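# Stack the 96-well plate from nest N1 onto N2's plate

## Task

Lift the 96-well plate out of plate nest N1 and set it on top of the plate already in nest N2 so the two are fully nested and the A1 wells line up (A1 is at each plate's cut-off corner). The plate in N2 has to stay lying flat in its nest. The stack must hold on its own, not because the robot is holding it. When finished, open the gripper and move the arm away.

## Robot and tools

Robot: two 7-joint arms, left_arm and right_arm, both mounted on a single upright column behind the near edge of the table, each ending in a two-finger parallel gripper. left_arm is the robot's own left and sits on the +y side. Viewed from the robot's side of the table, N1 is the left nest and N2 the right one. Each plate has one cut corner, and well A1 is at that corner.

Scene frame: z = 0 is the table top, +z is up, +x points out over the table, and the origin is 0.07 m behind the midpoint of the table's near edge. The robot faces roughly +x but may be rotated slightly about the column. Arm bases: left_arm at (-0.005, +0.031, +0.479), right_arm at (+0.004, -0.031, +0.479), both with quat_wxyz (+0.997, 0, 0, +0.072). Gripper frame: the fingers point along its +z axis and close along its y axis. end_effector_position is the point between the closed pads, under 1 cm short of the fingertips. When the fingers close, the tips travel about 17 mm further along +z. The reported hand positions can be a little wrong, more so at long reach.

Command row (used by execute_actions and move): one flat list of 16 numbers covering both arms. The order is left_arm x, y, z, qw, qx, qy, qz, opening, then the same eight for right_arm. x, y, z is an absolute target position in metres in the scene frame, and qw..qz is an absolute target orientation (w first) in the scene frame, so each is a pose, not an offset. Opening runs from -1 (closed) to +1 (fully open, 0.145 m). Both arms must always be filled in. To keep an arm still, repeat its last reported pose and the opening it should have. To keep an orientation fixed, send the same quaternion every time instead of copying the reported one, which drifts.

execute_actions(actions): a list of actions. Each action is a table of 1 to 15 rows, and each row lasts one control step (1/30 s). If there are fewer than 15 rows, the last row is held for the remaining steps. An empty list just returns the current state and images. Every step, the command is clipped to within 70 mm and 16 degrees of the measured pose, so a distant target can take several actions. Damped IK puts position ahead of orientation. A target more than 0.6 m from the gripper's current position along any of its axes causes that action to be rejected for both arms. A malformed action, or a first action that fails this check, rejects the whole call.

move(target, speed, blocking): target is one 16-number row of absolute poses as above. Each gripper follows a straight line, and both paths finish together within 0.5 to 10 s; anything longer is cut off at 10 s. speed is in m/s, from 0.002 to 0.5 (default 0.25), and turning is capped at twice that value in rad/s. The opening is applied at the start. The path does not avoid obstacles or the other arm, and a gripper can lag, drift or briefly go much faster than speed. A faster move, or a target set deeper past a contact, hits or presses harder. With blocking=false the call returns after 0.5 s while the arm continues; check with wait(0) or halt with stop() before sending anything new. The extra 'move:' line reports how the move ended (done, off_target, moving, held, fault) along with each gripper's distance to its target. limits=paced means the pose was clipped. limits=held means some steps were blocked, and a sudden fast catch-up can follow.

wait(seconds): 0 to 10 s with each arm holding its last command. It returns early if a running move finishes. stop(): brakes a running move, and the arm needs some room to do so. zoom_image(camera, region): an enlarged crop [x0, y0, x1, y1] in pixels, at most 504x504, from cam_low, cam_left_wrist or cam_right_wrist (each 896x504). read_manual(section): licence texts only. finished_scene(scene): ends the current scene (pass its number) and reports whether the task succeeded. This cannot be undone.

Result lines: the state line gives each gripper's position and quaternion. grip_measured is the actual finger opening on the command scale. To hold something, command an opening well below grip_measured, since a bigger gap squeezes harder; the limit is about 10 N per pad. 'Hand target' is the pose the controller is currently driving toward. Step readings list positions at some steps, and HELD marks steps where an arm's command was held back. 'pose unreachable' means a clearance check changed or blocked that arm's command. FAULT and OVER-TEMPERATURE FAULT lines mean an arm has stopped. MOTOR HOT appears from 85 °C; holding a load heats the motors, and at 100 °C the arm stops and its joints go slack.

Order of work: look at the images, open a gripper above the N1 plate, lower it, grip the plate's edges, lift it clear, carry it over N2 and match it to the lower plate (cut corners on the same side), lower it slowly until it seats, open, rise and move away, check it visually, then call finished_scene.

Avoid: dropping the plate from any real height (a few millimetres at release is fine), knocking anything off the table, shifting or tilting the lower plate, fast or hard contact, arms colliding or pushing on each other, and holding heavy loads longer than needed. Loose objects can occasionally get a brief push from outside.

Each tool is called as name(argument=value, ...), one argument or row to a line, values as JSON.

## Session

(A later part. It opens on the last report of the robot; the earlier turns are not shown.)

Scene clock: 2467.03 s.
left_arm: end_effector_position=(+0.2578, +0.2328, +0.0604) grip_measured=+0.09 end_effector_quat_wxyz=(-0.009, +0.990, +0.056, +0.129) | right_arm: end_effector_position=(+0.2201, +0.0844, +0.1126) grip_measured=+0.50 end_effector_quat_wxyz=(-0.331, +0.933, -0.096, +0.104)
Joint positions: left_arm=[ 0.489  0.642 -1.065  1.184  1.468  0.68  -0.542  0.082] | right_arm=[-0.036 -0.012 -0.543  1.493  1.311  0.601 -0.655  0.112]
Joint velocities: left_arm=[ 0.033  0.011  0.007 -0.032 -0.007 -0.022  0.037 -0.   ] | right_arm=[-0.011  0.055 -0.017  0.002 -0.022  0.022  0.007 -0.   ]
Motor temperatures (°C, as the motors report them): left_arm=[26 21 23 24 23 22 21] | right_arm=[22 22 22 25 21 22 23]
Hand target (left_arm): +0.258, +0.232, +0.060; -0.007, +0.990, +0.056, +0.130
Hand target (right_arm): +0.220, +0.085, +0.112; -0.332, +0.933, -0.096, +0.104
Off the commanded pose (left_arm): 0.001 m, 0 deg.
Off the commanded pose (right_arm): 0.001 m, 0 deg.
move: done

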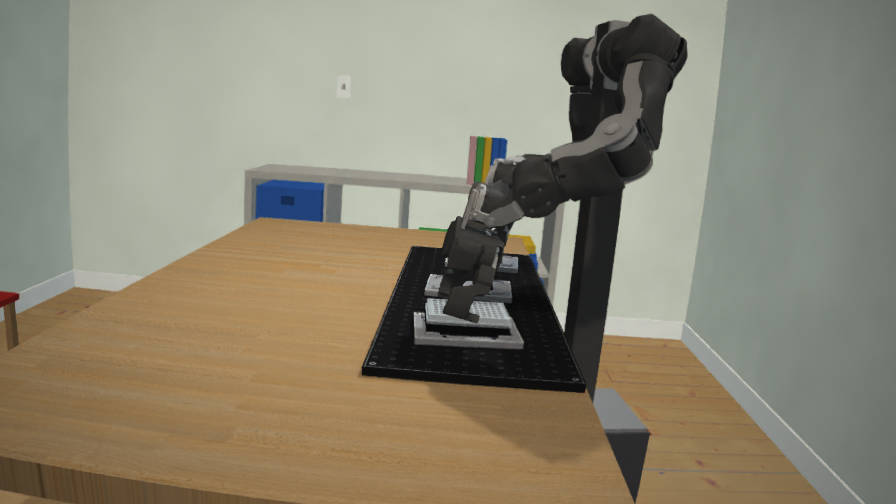

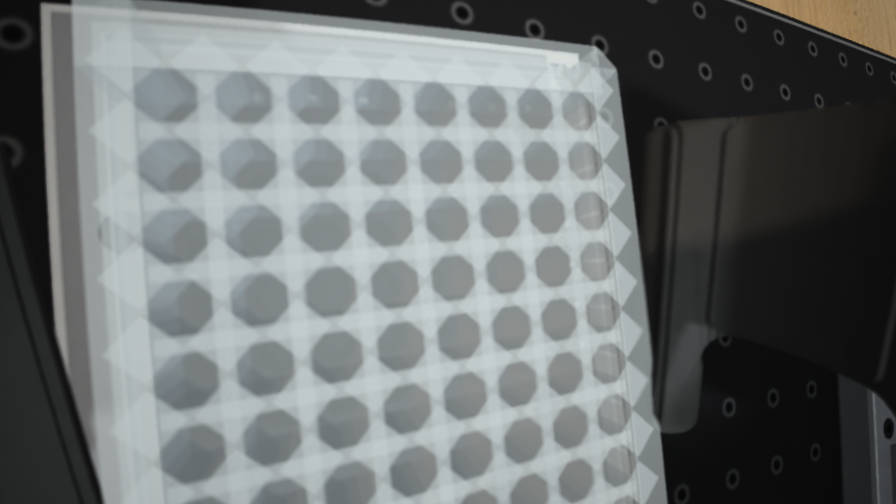

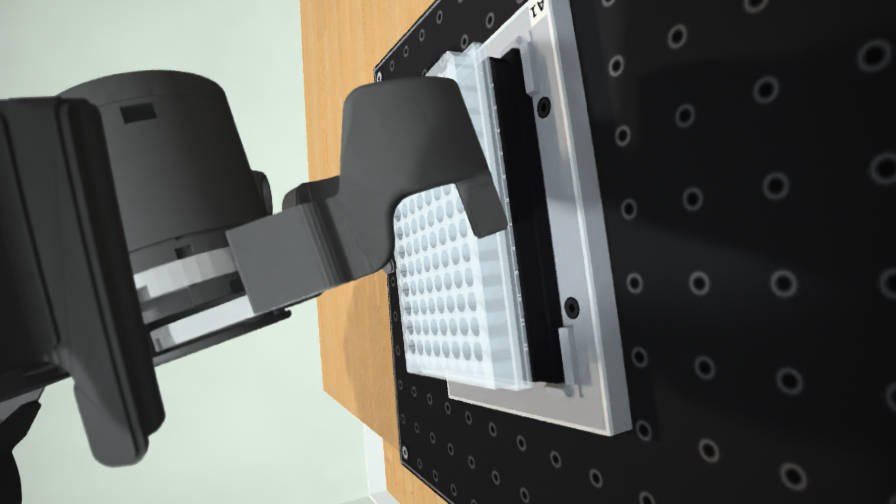

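move(
  target=[0.258,0.2320,0.0590,-0.0074,0.9898,0.0562,0.1303,-0.2, 0.22,0.085,0.112,0.3317,-0.9327,0.0965,-0.1035,0.5],
  speed=0.002,
)

zoom_image(
  camera="cam_right_wrist",
  region=[460, 310, 600, 420],
)

zoom_image(
  camera="cam_right_wrist",
  region=[430, 20, 570, 130],
)

Scene clock: 2495.73 s.
left_arm: end_effector_position=(+0.2580, +0.2328, +0.0597) grip_measured=+0.09 end_effector_quat_wxyz=(-0.009, +0.990, +0.056, +0.130) | right_arm: end_effector_position=(+0.2201, +0.0844, +0.1126) grip_measured=+0.50 end_effector_quat_wxyz=(-0.331, +0.933, -0.096, +0.104)
Joint positions: left_arm=[ 0.489  0.639 -1.065  1.179  1.464  0.678 -0.538  0.082] | right_arm=[-0.036 -0.012 -0.543  1.493  1.311  0.601 -0.655  0.112]
Joint velocities: left_arm=[-0.099  0.011 -0.007 -0.007 -0.007  0.066 -0.007 -0.   ] | right_arm=[-0.033 -0.055  0.002  0.017  0.007 -0.022 -0.022 -0.   ]
Motor temperatures (°C, as the motors report them): left_arm=[26 21 23 24 23 22 21] | right_arm=[22 22 22 25 21 22 23]
Hand target (left_arm): +0.258, +0.232, +0.059; -0.007, +0.990, +0.056, +0.130
Hand target (right_arm): +0.220, +0.085, +0.112; -0.332, +0.933, -0.096, +0.104
Off the commanded pose (left_arm): 0.001 m, 0 deg.
Off the commanded pose (right_arm): 0.001 m, 0 deg.
move: done

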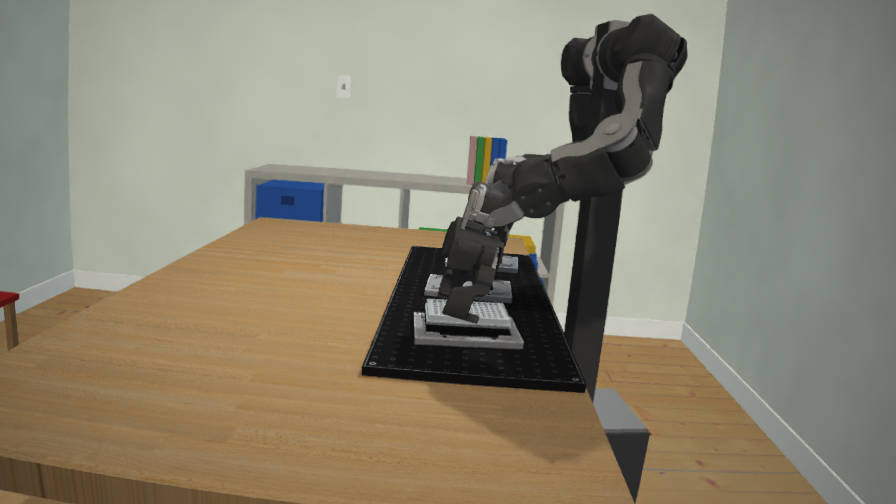

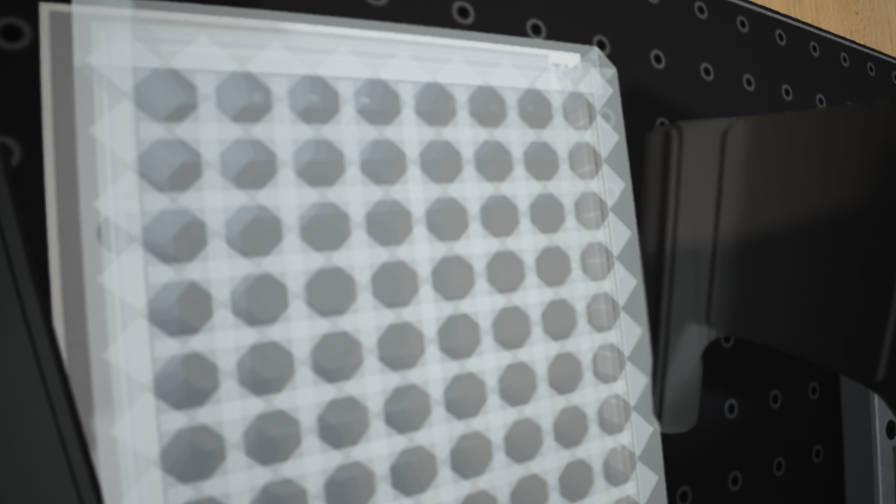

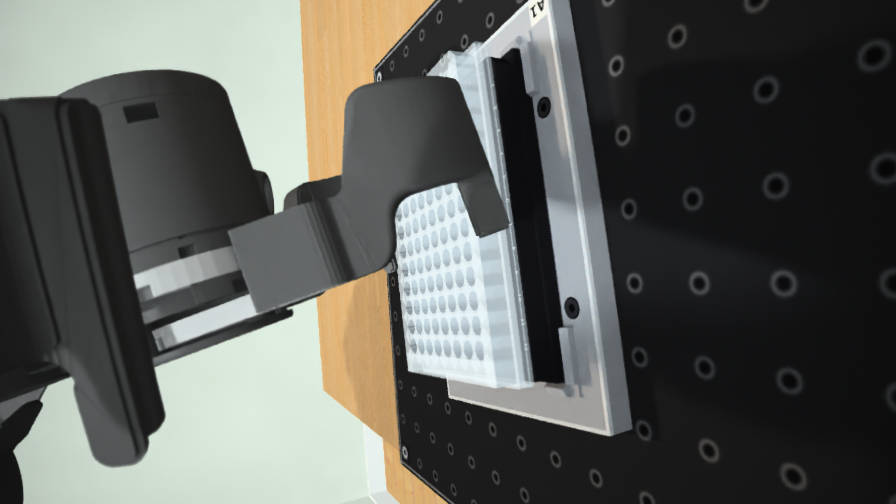

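Region (460, 310, 600, 420) of cam_right_wrist's 896x504 image, scaled by 3.600, with more detail than that image has; it fills the top 396 rows of this view, and the rest is white.

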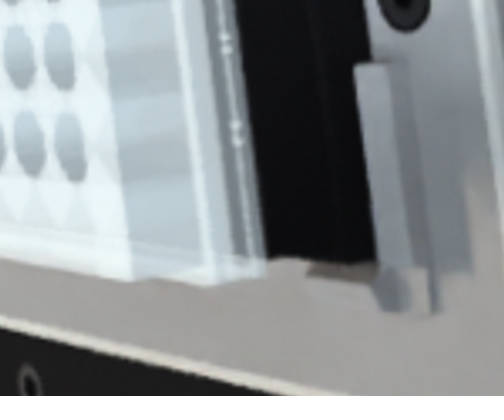

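Region (430, 20, 570, 130) of cam_right_wrist's 896x504 image, scaled by 3.600, with more detail than that image has; it fills the top 396 rows of this view, and the rest is white.

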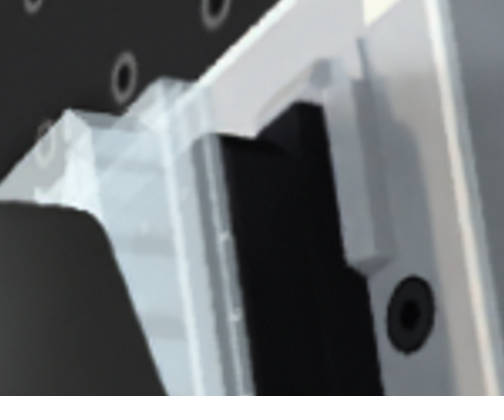

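move(
  target=[0.258,0.2320,0.0583,-0.0074,0.9898,0.0562,0.1303,-0.2, 0.22,0.085,0.112,0.3317,-0.9327,0.0965,-0.1035,0.5],
  speed=0.002,
)

zoom_image(
  camera="cam_right_wrist",
  region=[460, 310, 600, 420],
)

zoom_image(
  camera="cam_right_wrist",
  region=[430, 20, 570, 130],
)

Scene clock: 2508.67 s.
left_arm: end_effector_position=(+0.2581, +0.2331, +0.0591) grip_measured=+0.09 end_effector_quat_wxyz=(-0.010, +0.990, +0.056, +0.129) | right_arm: end_effector_position=(+0.2201, +0.0844, +0.1126) grip_measured=+0.50 end_effector_quat_wxyz=(-0.331, +0.933, -0.096, +0.104)
Joint positions: left_arm=[ 0.489  0.638 -1.065  1.175  1.462  0.678 -0.535  0.082] | right_arm=[-0.036 -0.012 -0.543  1.493  1.311  0.601 -0.655  0.112]
Joint velocities: left_arm=[ 0.011  0.055  0.007 -0.002 -0.022  0.007  0.022 -0.   ] | right_arm=[-0.011 -0.011  0.002  0.022 -0.051  0.007 -0.007  0.   ]
Motor temperatures (°C, as the motors report them): left_arm=[26 21 23 24 23 22 21] | right_arm=[22 22 22 25 21 22 23]
Hand target (left_arm): +0.258, +0.232, +0.058; -0.007, +0.990, +0.056, +0.130
Hand target (right_arm): +0.220, +0.085, +0.112; -0.332, +0.933, -0.096, +0.104
Off the commanded pose (left_arm): 0.001 m, 0 deg.
Off the commanded pose (right_arm): 0.001 m, 0 deg.
move: done

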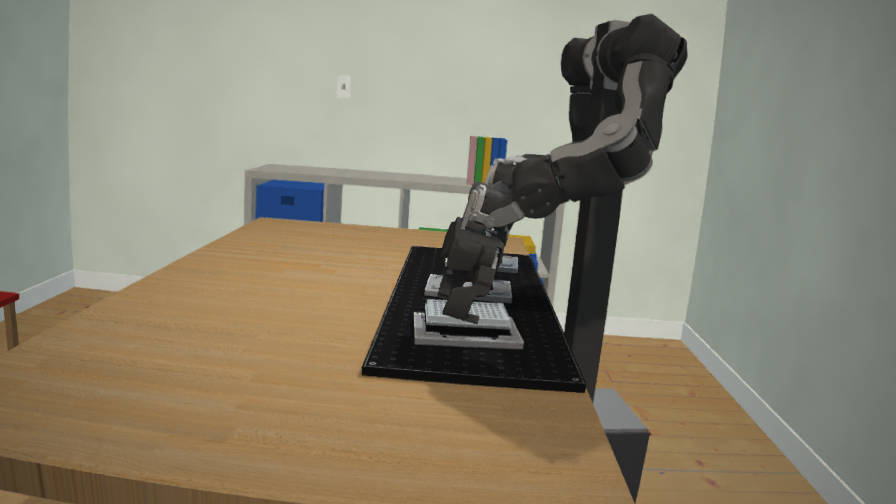

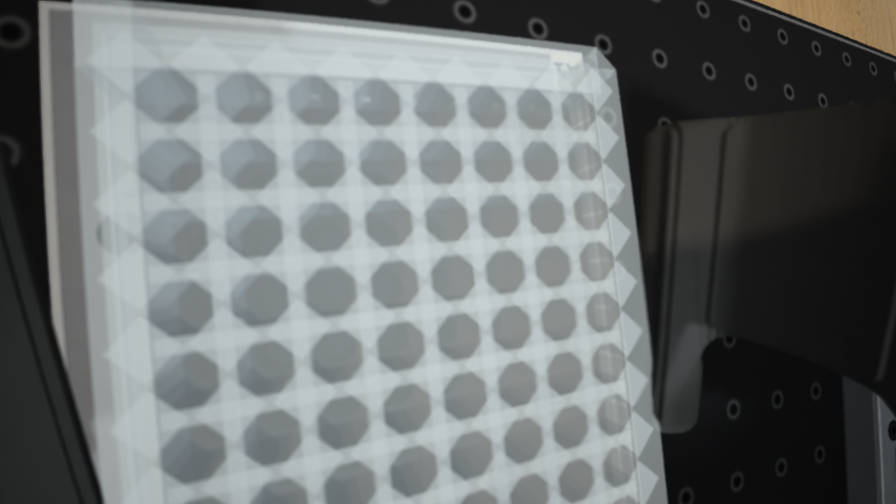

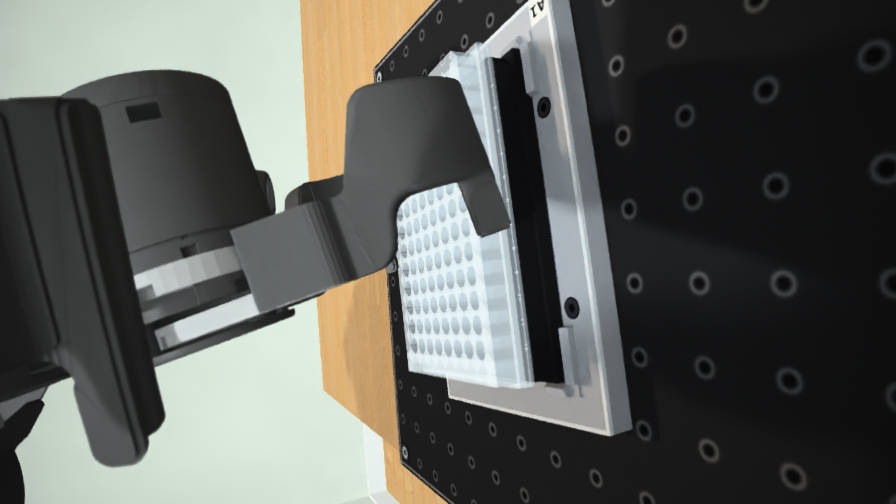

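Region (460, 310, 600, 420) of cam_right_wrist's 896x504 image, scaled by 3.600, with more detail than that image has; it fills the top 396 rows of this view, and the rest is white.

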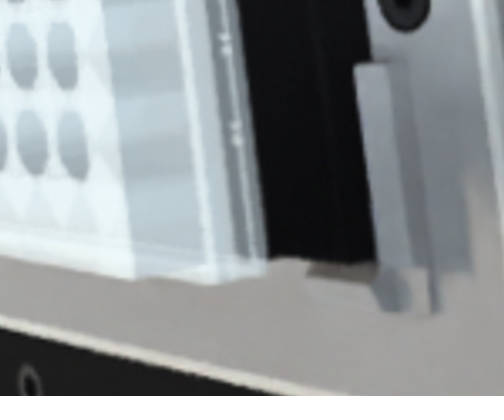

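Region (430, 20, 570, 130) of cam_right_wrist's 896x504 image, scaled by 3.600, with more detail than that image has; it fills the top 396 rows of this view, and the rest is white.

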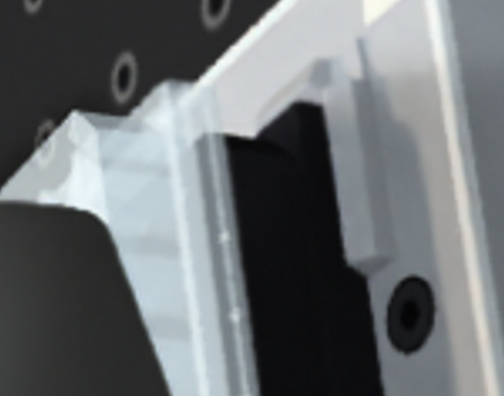

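move(
  target=[0.2575,0.2320,0.0600,-0.0074,0.9898,0.0562,0.1303,-0.2, 0.17,0.085,0.112,0.3317,-0.9327,0.0965,-0.1035,0.5],
  speed=0.02,
)

Scene clock: 2605.33 s.
left_arm: end_effector_position=(+0.2579, +0.2316, +0.0598) grip_measured=+0.09 end_effector_quat_wxyz=(-0.007, +0.990, +0.055, +0.130) | right_arm: end_effector_position=(+0.1691, +0.0858, +0.1117) grip_measured=+0.50 end_effector_quat_wxyz=(-0.331, +0.933, -0.095, +0.101)
Joint positions: left_arm=[ 0.488  0.64  -1.065  1.182  1.464  0.678 -0.535  0.082] | right_arm=[-0.226  0.001 -0.605  1.625  1.213  0.537 -0.641  0.112]
Joint velocities: left_arm=[ 0.011 -0.055  0.002  0.002 -0.051  0.007 -0.051 -0.   ] | right_arm=[-0.055  0.055 -0.002 -0.002 -0.037 -0.037 -0.007  0.   ]
Motor temperatures (°C, as the motors report them): left_arm=[26 21 23 24 23 22 21] | right_arm=[22 22 22 25 21 22 23]
Hand target (left_arm): +0.258, +0.232, +0.060; -0.007, +0.990, +0.056, +0.130
Hand target (right_arm): +0.169, +0.086, +0.112; -0.333, +0.933, -0.095, +0.103
Off the commanded pose (left_arm): 0.001 m, 0 deg.
Off the commanded pose (right_arm): 0.001 m, 0 deg.
move: done

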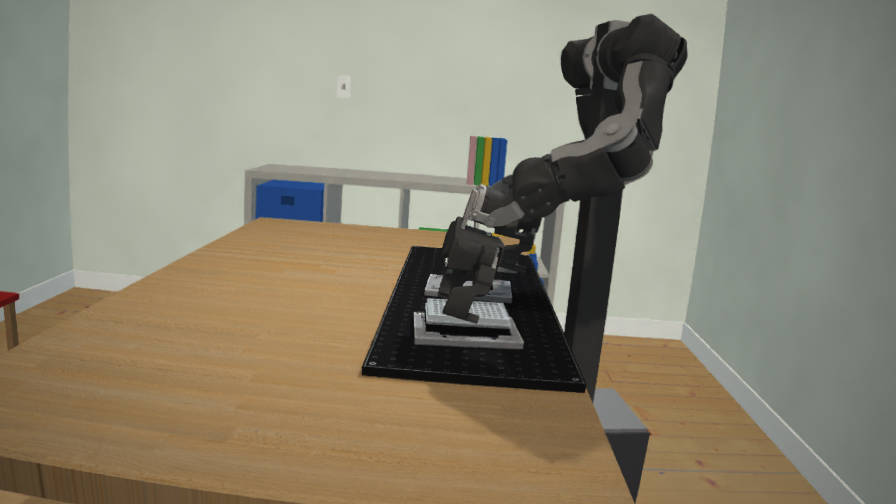

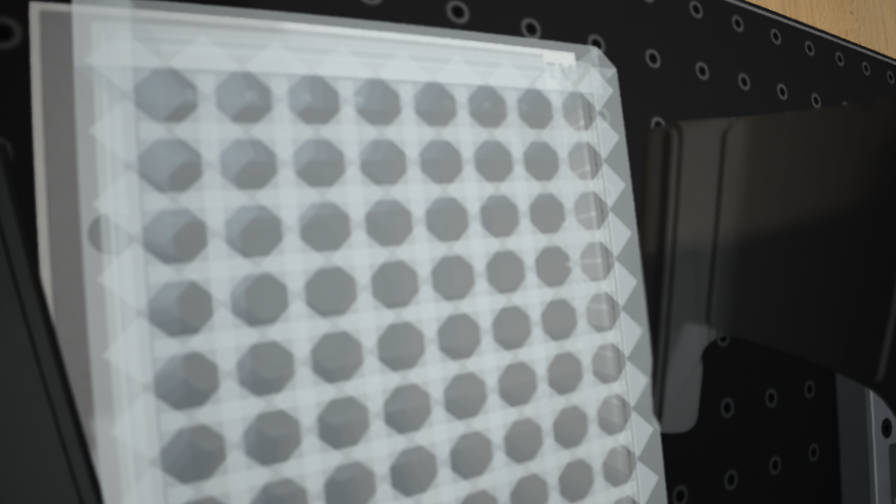

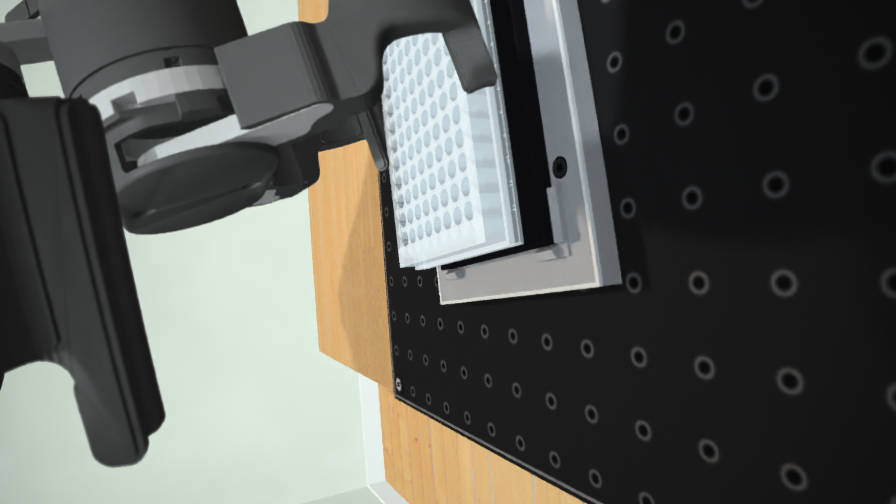

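zoom_image(
  camera="cam_right_wrist",
  region=[470, 190, 590, 290],
)

zoom_image(
  camera="cam_right_wrist",
  region=[390, 220, 530, 310],
)

Region (470, 190, 590, 290) of cam_right_wrist's 896x504 image, scaled by 4.200, with more detail than that image has.

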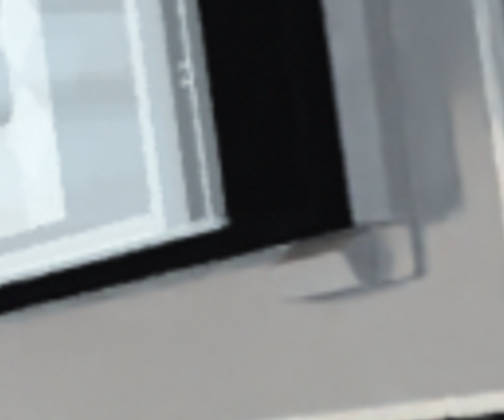

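Region (390, 220, 530, 310) of cam_right_wrist's 896x504 image, scaled by 3.600, with more detail than that image has; it fills the top 324 rows of this view, and the rest is white.

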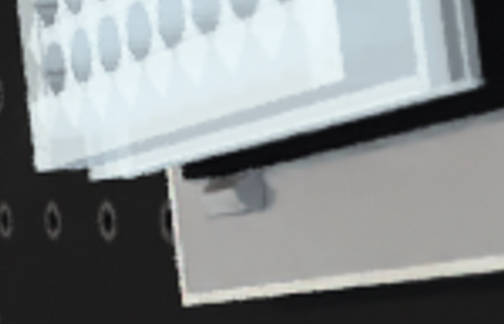

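zoom_image(
  camera="cam_right_wrist",
  region=[470, 90, 590, 190],
)

Region (470, 90, 590, 190) of cam_right_wrist's 896x504 image, scaled by 4.200, with more detail than that image has.

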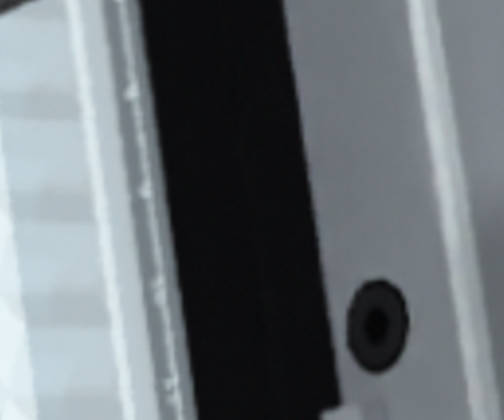

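execute_actions(
  actions=[],
)

Scene clock: 2725.33 s.
left_arm: end_effector_position=(+0.2579, +0.2316, +0.0598) grip_measured=+0.09 end_effector_quat_wxyz=(-0.007, +0.990, +0.055, +0.130) | right_arm: end_effector_position=(+0.1691, +0.0857, +0.1117) grip_measured=+0.50 end_effector_quat_wxyz=(-0.331, +0.933, -0.095, +0.102)
Joint positions: left_arm=[ 0.488  0.64  -1.065  1.182  1.464  0.678 -0.535  0.082] | right_arm=[-0.226  0.001 -0.605  1.625  1.213  0.537 -0.641  0.112]
Joint velocities: left_arm=[-0.033  0.011  0.017 -0.012 -0.007  0.095  0.022 -0.   ] | right_arm=[-0.055  0.011  0.007 -0.002 -0.022  0.037  0.022 -0.   ]
Motor temperatures (°C, as the motors report them): left_arm=[26 21 23 24 23 22 21] | right_arm=[21 21 22 27 21 22 23]
Hand target (left_arm): +0.258, +0.232, +0.060; -0.007, +0.990, +0.056, +0.130
Hand target (right_arm): +0.169, +0.086, +0.112; -0.332, +0.933, -0.095, +0.103
Off the commanded pose (left_arm): 0.001 m, 0 deg.
Off the commanded pose (right_arm): 0.001 m, 0 deg.

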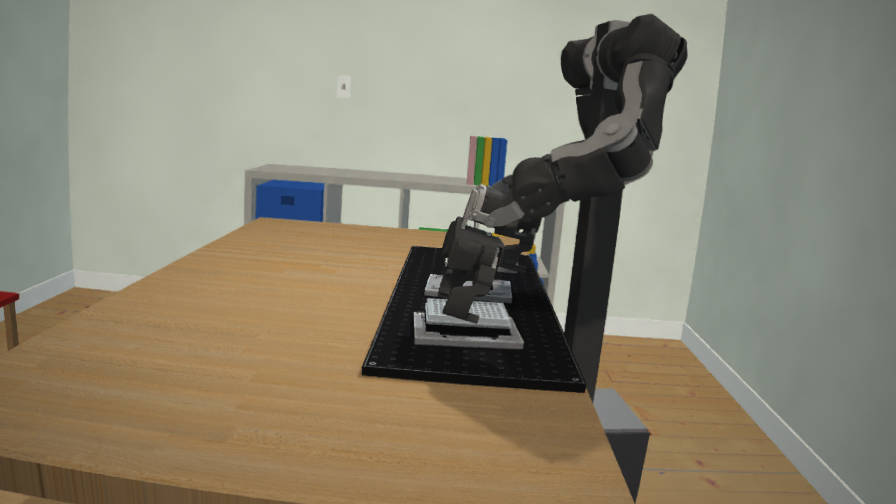

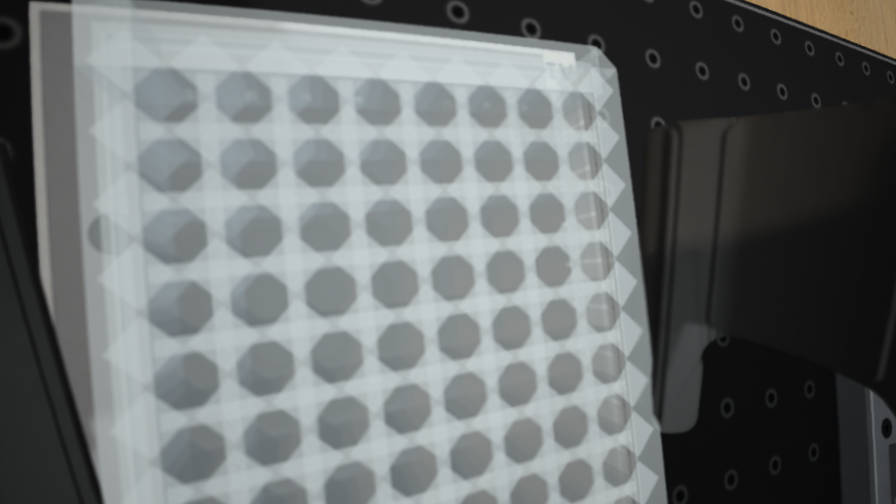

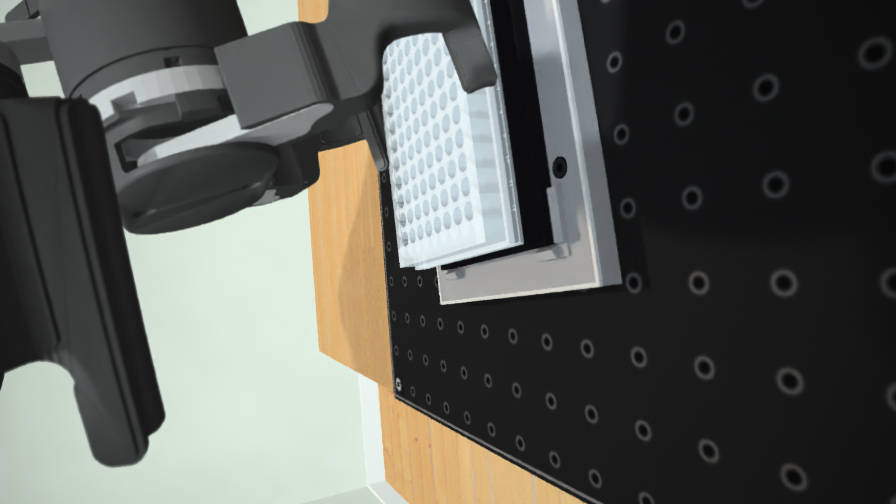

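move(
  target=[0.2567,0.2322,0.0600,-0.0074,0.9898,0.0562,0.1303,-0.2, 0.22,0.085,0.112,0.3317,-0.9327,0.0965,-0.1035,0.5],
  speed=0.01,
)

Scene clock: 2740.13 s.
left_arm: end_effector_position=(+0.2568, +0.2318, +0.0597) grip_measured=+0.09 end_effector_quat_wxyz=(-0.007, +0.990, +0.055, +0.129) | right_arm: end_effector_position=(+0.2211, +0.0857, +0.1139) grip_measured=+0.50 end_effector_quat_wxyz=(-0.335, +0.931, -0.098, +0.106)
Joint positions: left_arm=[ 0.485  0.643 -1.065  1.186  1.464  0.678 -0.535  0.082] | right_arm=[-0.028 -0.    -0.56   1.493  1.329  0.58  -0.652  0.112]
Joint velocities: left_arm=[-0.099 -0.011 -0.002 -0.002 -0.066  0.007  0.037  0.   ] | right_arm=[-0.121 -0.033  0.007 -0.007  0.037  0.007  0.066  0.   ]
Motor temperatures (°C, as the motors report them): left_arm=[26 21 23 24 23 22 21] | right_arm=[21 21 22 27 21 22 23]
Hand target (left_arm): +0.257, +0.232, +0.060; -0.007, +0.990, +0.056, +0.130
Hand target (right_arm): +0.221, +0.084, +0.112; -0.331, +0.933, -0.098, +0.104
Off the commanded pose (left_arm): 0.001 m, 0 deg.
Off the commanded pose (right_arm): 0.002 m, 1 deg.
move: done

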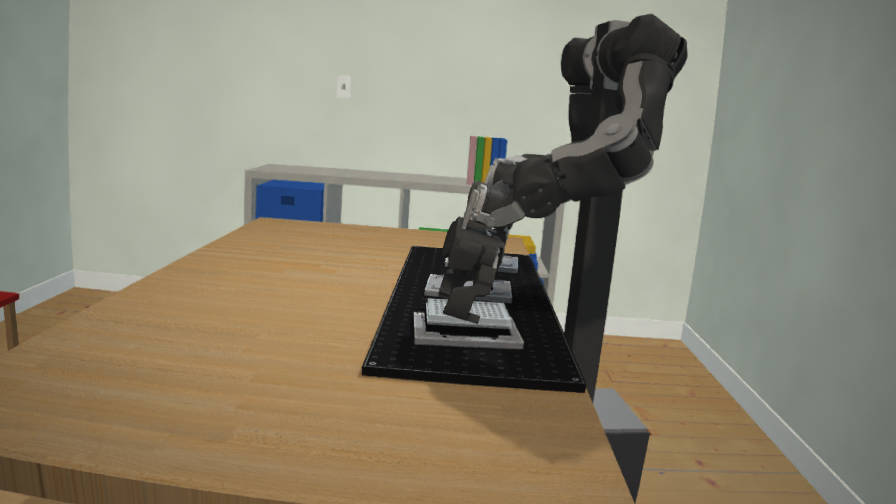

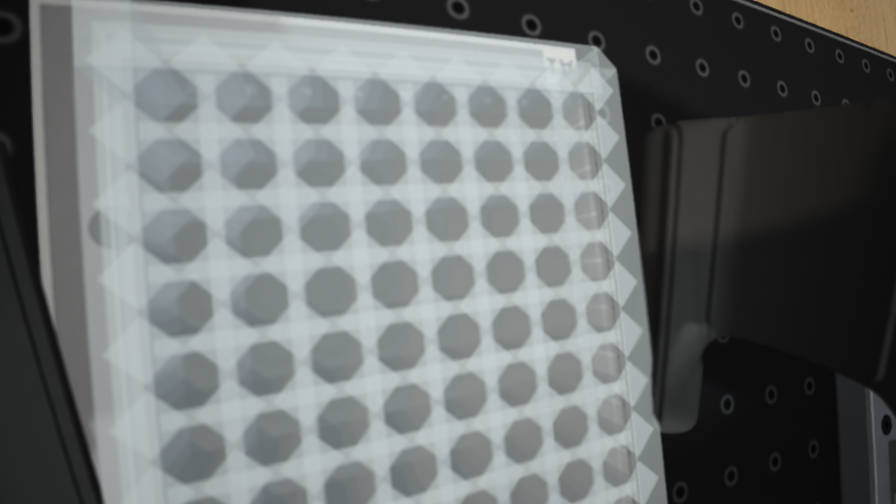

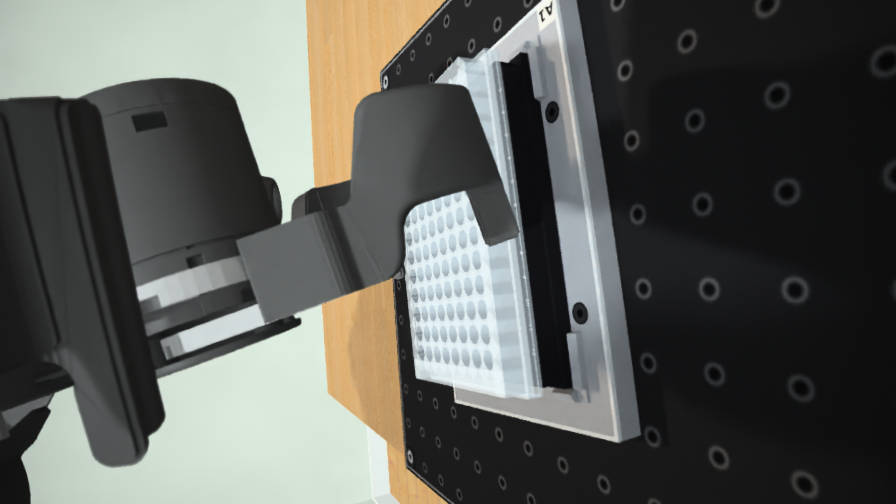

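move(
  target=[0.2567,0.2322,0.0594,-0.0074,0.9898,0.0562,0.1303,-0.2, 0.22,0.085,0.112,0.3317,-0.9327,0.0965,-0.1035,0.5],
  speed=0.002,
)

zoom_image(
  camera="cam_right_wrist",
  region=[460, 310, 600, 420],
)

zoom_image(
  camera="cam_right_wrist",
  region=[430, 20, 570, 130],
)

Scene clock: 2752.03 s.
left_arm: end_effector_position=(+0.2569, +0.2318, +0.0597) grip_measured=+0.09 end_effector_quat_wxyz=(-0.007, +0.990, +0.055, +0.129) | right_arm: end_effector_position=(+0.2211, +0.0857, +0.1139) grip_measured=+0.50 end_effector_quat_wxyz=(-0.335, +0.931, -0.098, +0.106)
Joint positions: left_arm=[ 0.485  0.643 -1.065  1.186  1.464  0.677 -0.535  0.082] | right_arm=[-0.028 -0.    -0.56   1.493  1.329  0.581 -0.652  0.112]
Joint velocities: left_arm=[-0.033  0.011 -0.007  0.012 -0.139  0.007 -0.081 -0.   ] | right_arm=[ 0.055 -0.121  0.002  0.017 -0.051 -0.081  0.022  0.   ]
Motor temperatures (°C, as the motors report them): left_arm=[26 21 23 24 23 22 21] | right_arm=[21 21 22 27 21 22 23]
Hand target (left_arm): +0.257, +0.232, +0.059; -0.007, +0.990, +0.056, +0.130
Hand target (right_arm): +0.220, +0.085, +0.112; -0.332, +0.933, -0.096, +0.104
Off the commanded pose (left_arm): 0.001 m, 0 deg.
Off the commanded pose (right_arm): 0.002 m, 1 deg.
move: done

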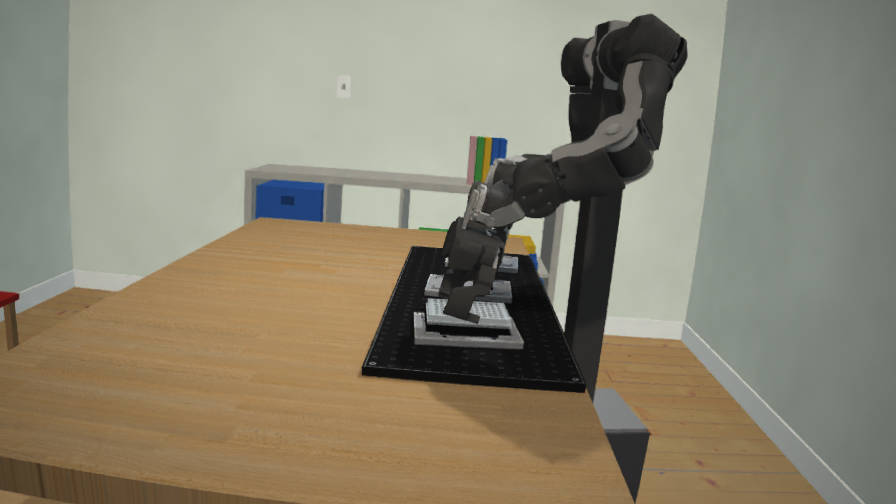

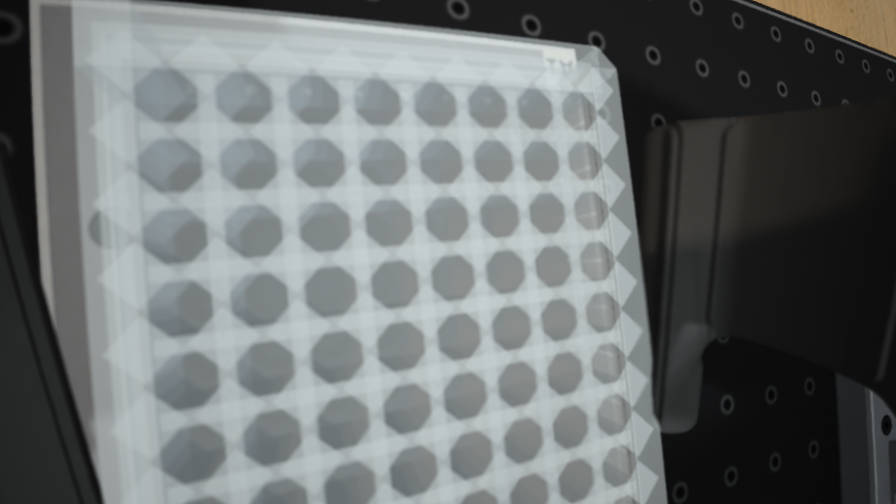

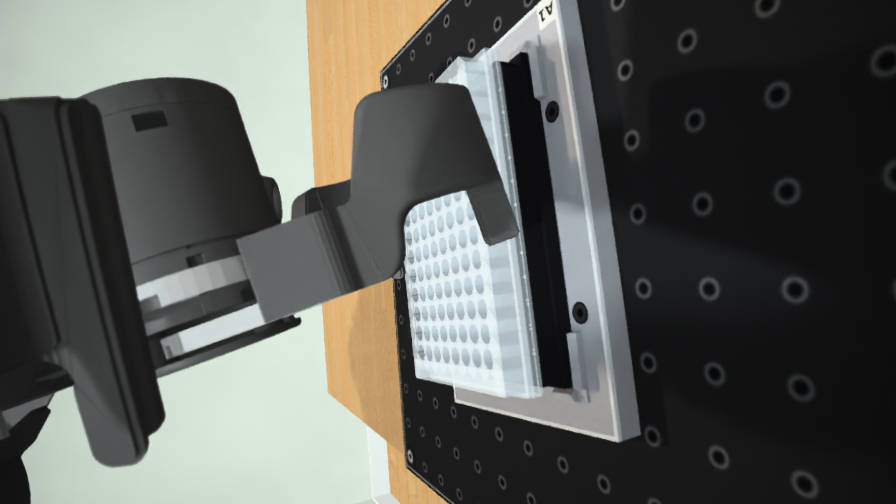

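Region (460, 310, 600, 420) of cam_right_wrist's 896x504 image, scaled by 3.600, with more detail than that image has; it fills the top 396 rows of this view, and the rest is white.

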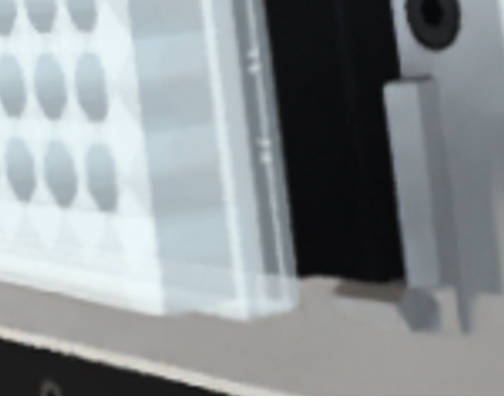

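Region (430, 20, 570, 130) of cam_right_wrist's 896x504 image, scaled by 3.600, with more detail than that image has; it fills the top 396 rows of this view, and the rest is white.

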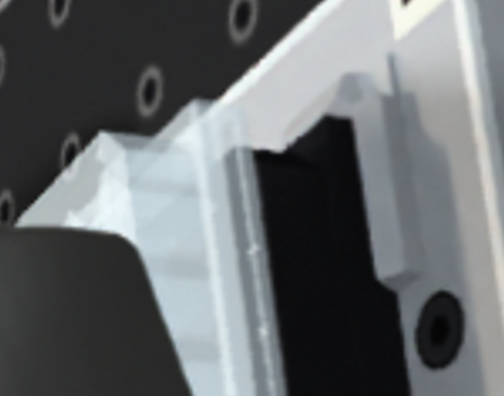

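move(
  target=[0.2567,0.2322,0.0587,-0.0074,0.9898,0.0562,0.1303,-0.2, 0.22,0.085,0.112,0.3317,-0.9327,0.0965,-0.1035,0.5],
  speed=0.002,
)

zoom_image(
  camera="cam_right_wrist",
  region=[460, 310, 600, 420],
)

zoom_image(
  camera="cam_right_wrist",
  region=[430, 20, 570, 130],
)

Scene clock: 2766.30 s.
left_arm: end_effector_position=(+0.2570, +0.2324, +0.0595) grip_measured=+0.09 end_effector_quat_wxyz=(-0.008, +0.990, +0.056, +0.130) | right_arm: end_effector_position=(+0.2211, +0.0857, +0.1139) grip_measured=+0.50 end_effector_quat_wxyz=(-0.335, +0.931, -0.098, +0.106)
Joint positions: left_arm=[ 0.485  0.643 -1.065  1.184  1.464  0.676 -0.535  0.082] | right_arm=[-0.028 -0.    -0.56   1.493  1.329  0.581 -0.652  0.112]
Joint velocities: left_arm=[ 0.011  0.011 -0.002 -0.012  0.037 -0.037 -0.066  0.   ] | right_arm=[-0.033  0.011  0.007 -0.007 -0.007 -0.066 -0.022 -0.   ]
Motor temperatures (°C, as the motors report them): left_arm=[26 21 23 24 23 22 21] | right_arm=[21 21 22 27 21 22 23]
Hand target (left_arm): +0.257, +0.232, +0.059; -0.007, +0.990, +0.056, +0.130
Hand target (right_arm): +0.220, +0.085, +0.112; -0.332, +0.933, -0.097, +0.104
Off the commanded pose (left_arm): 0.001 m, 0 deg.
Off the commanded pose (right_arm): 0.002 m, 1 deg.
move: done

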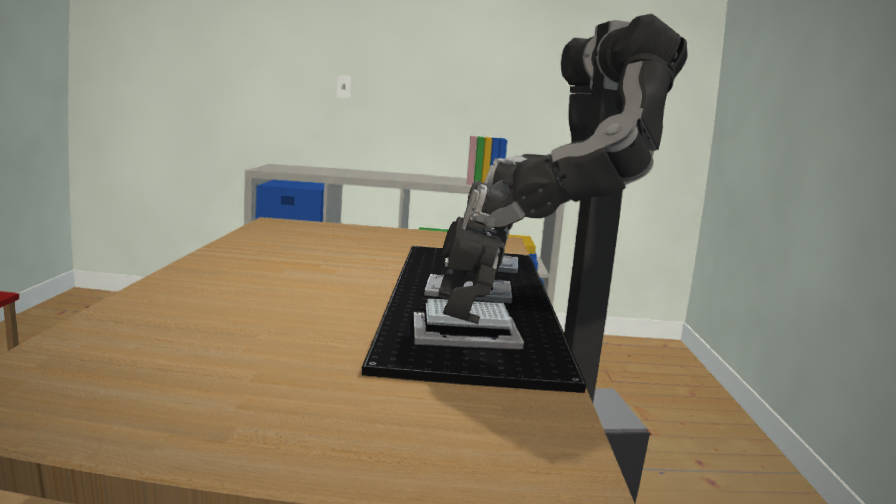

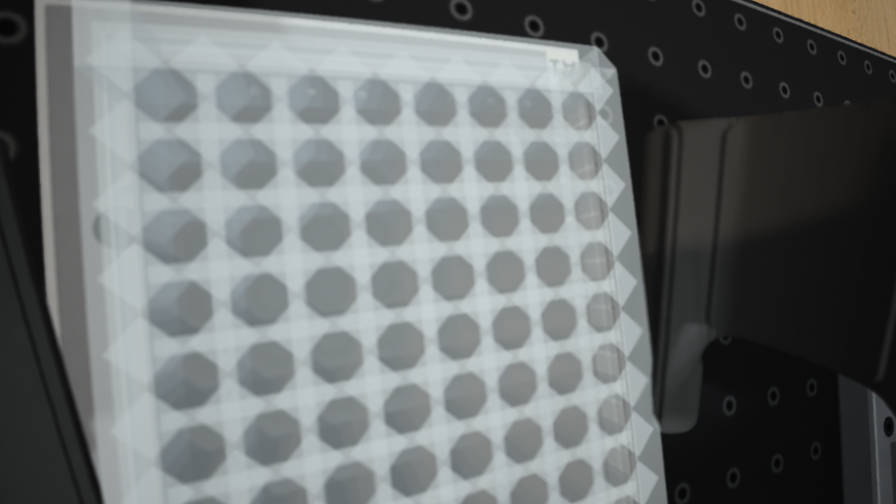

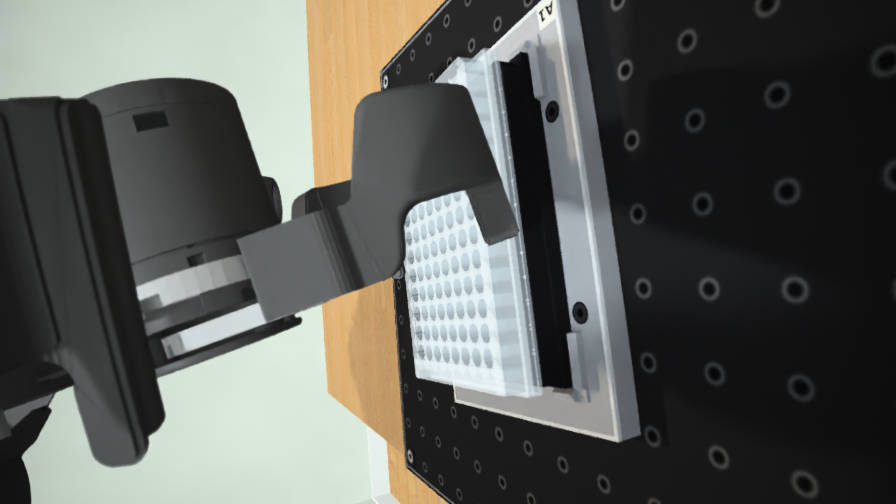

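Region (460, 310, 600, 420) of cam_right_wrist's 896x504 image, scaled by 3.600, with more detail than that image has; it fills the top 396 rows of this view, and the rest is white.

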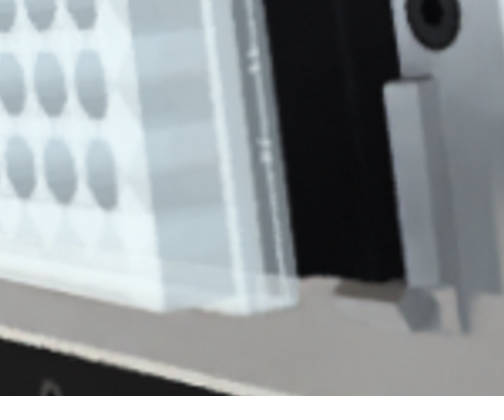

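Region (430, 20, 570, 130) of cam_right_wrist's 896x504 image, scaled by 3.600, with more detail than that image has; it fills the top 396 rows of this view, and the rest is white.

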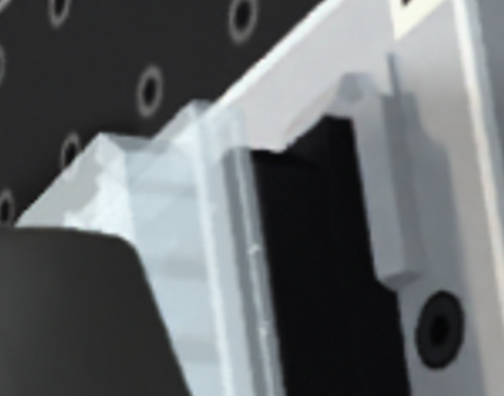

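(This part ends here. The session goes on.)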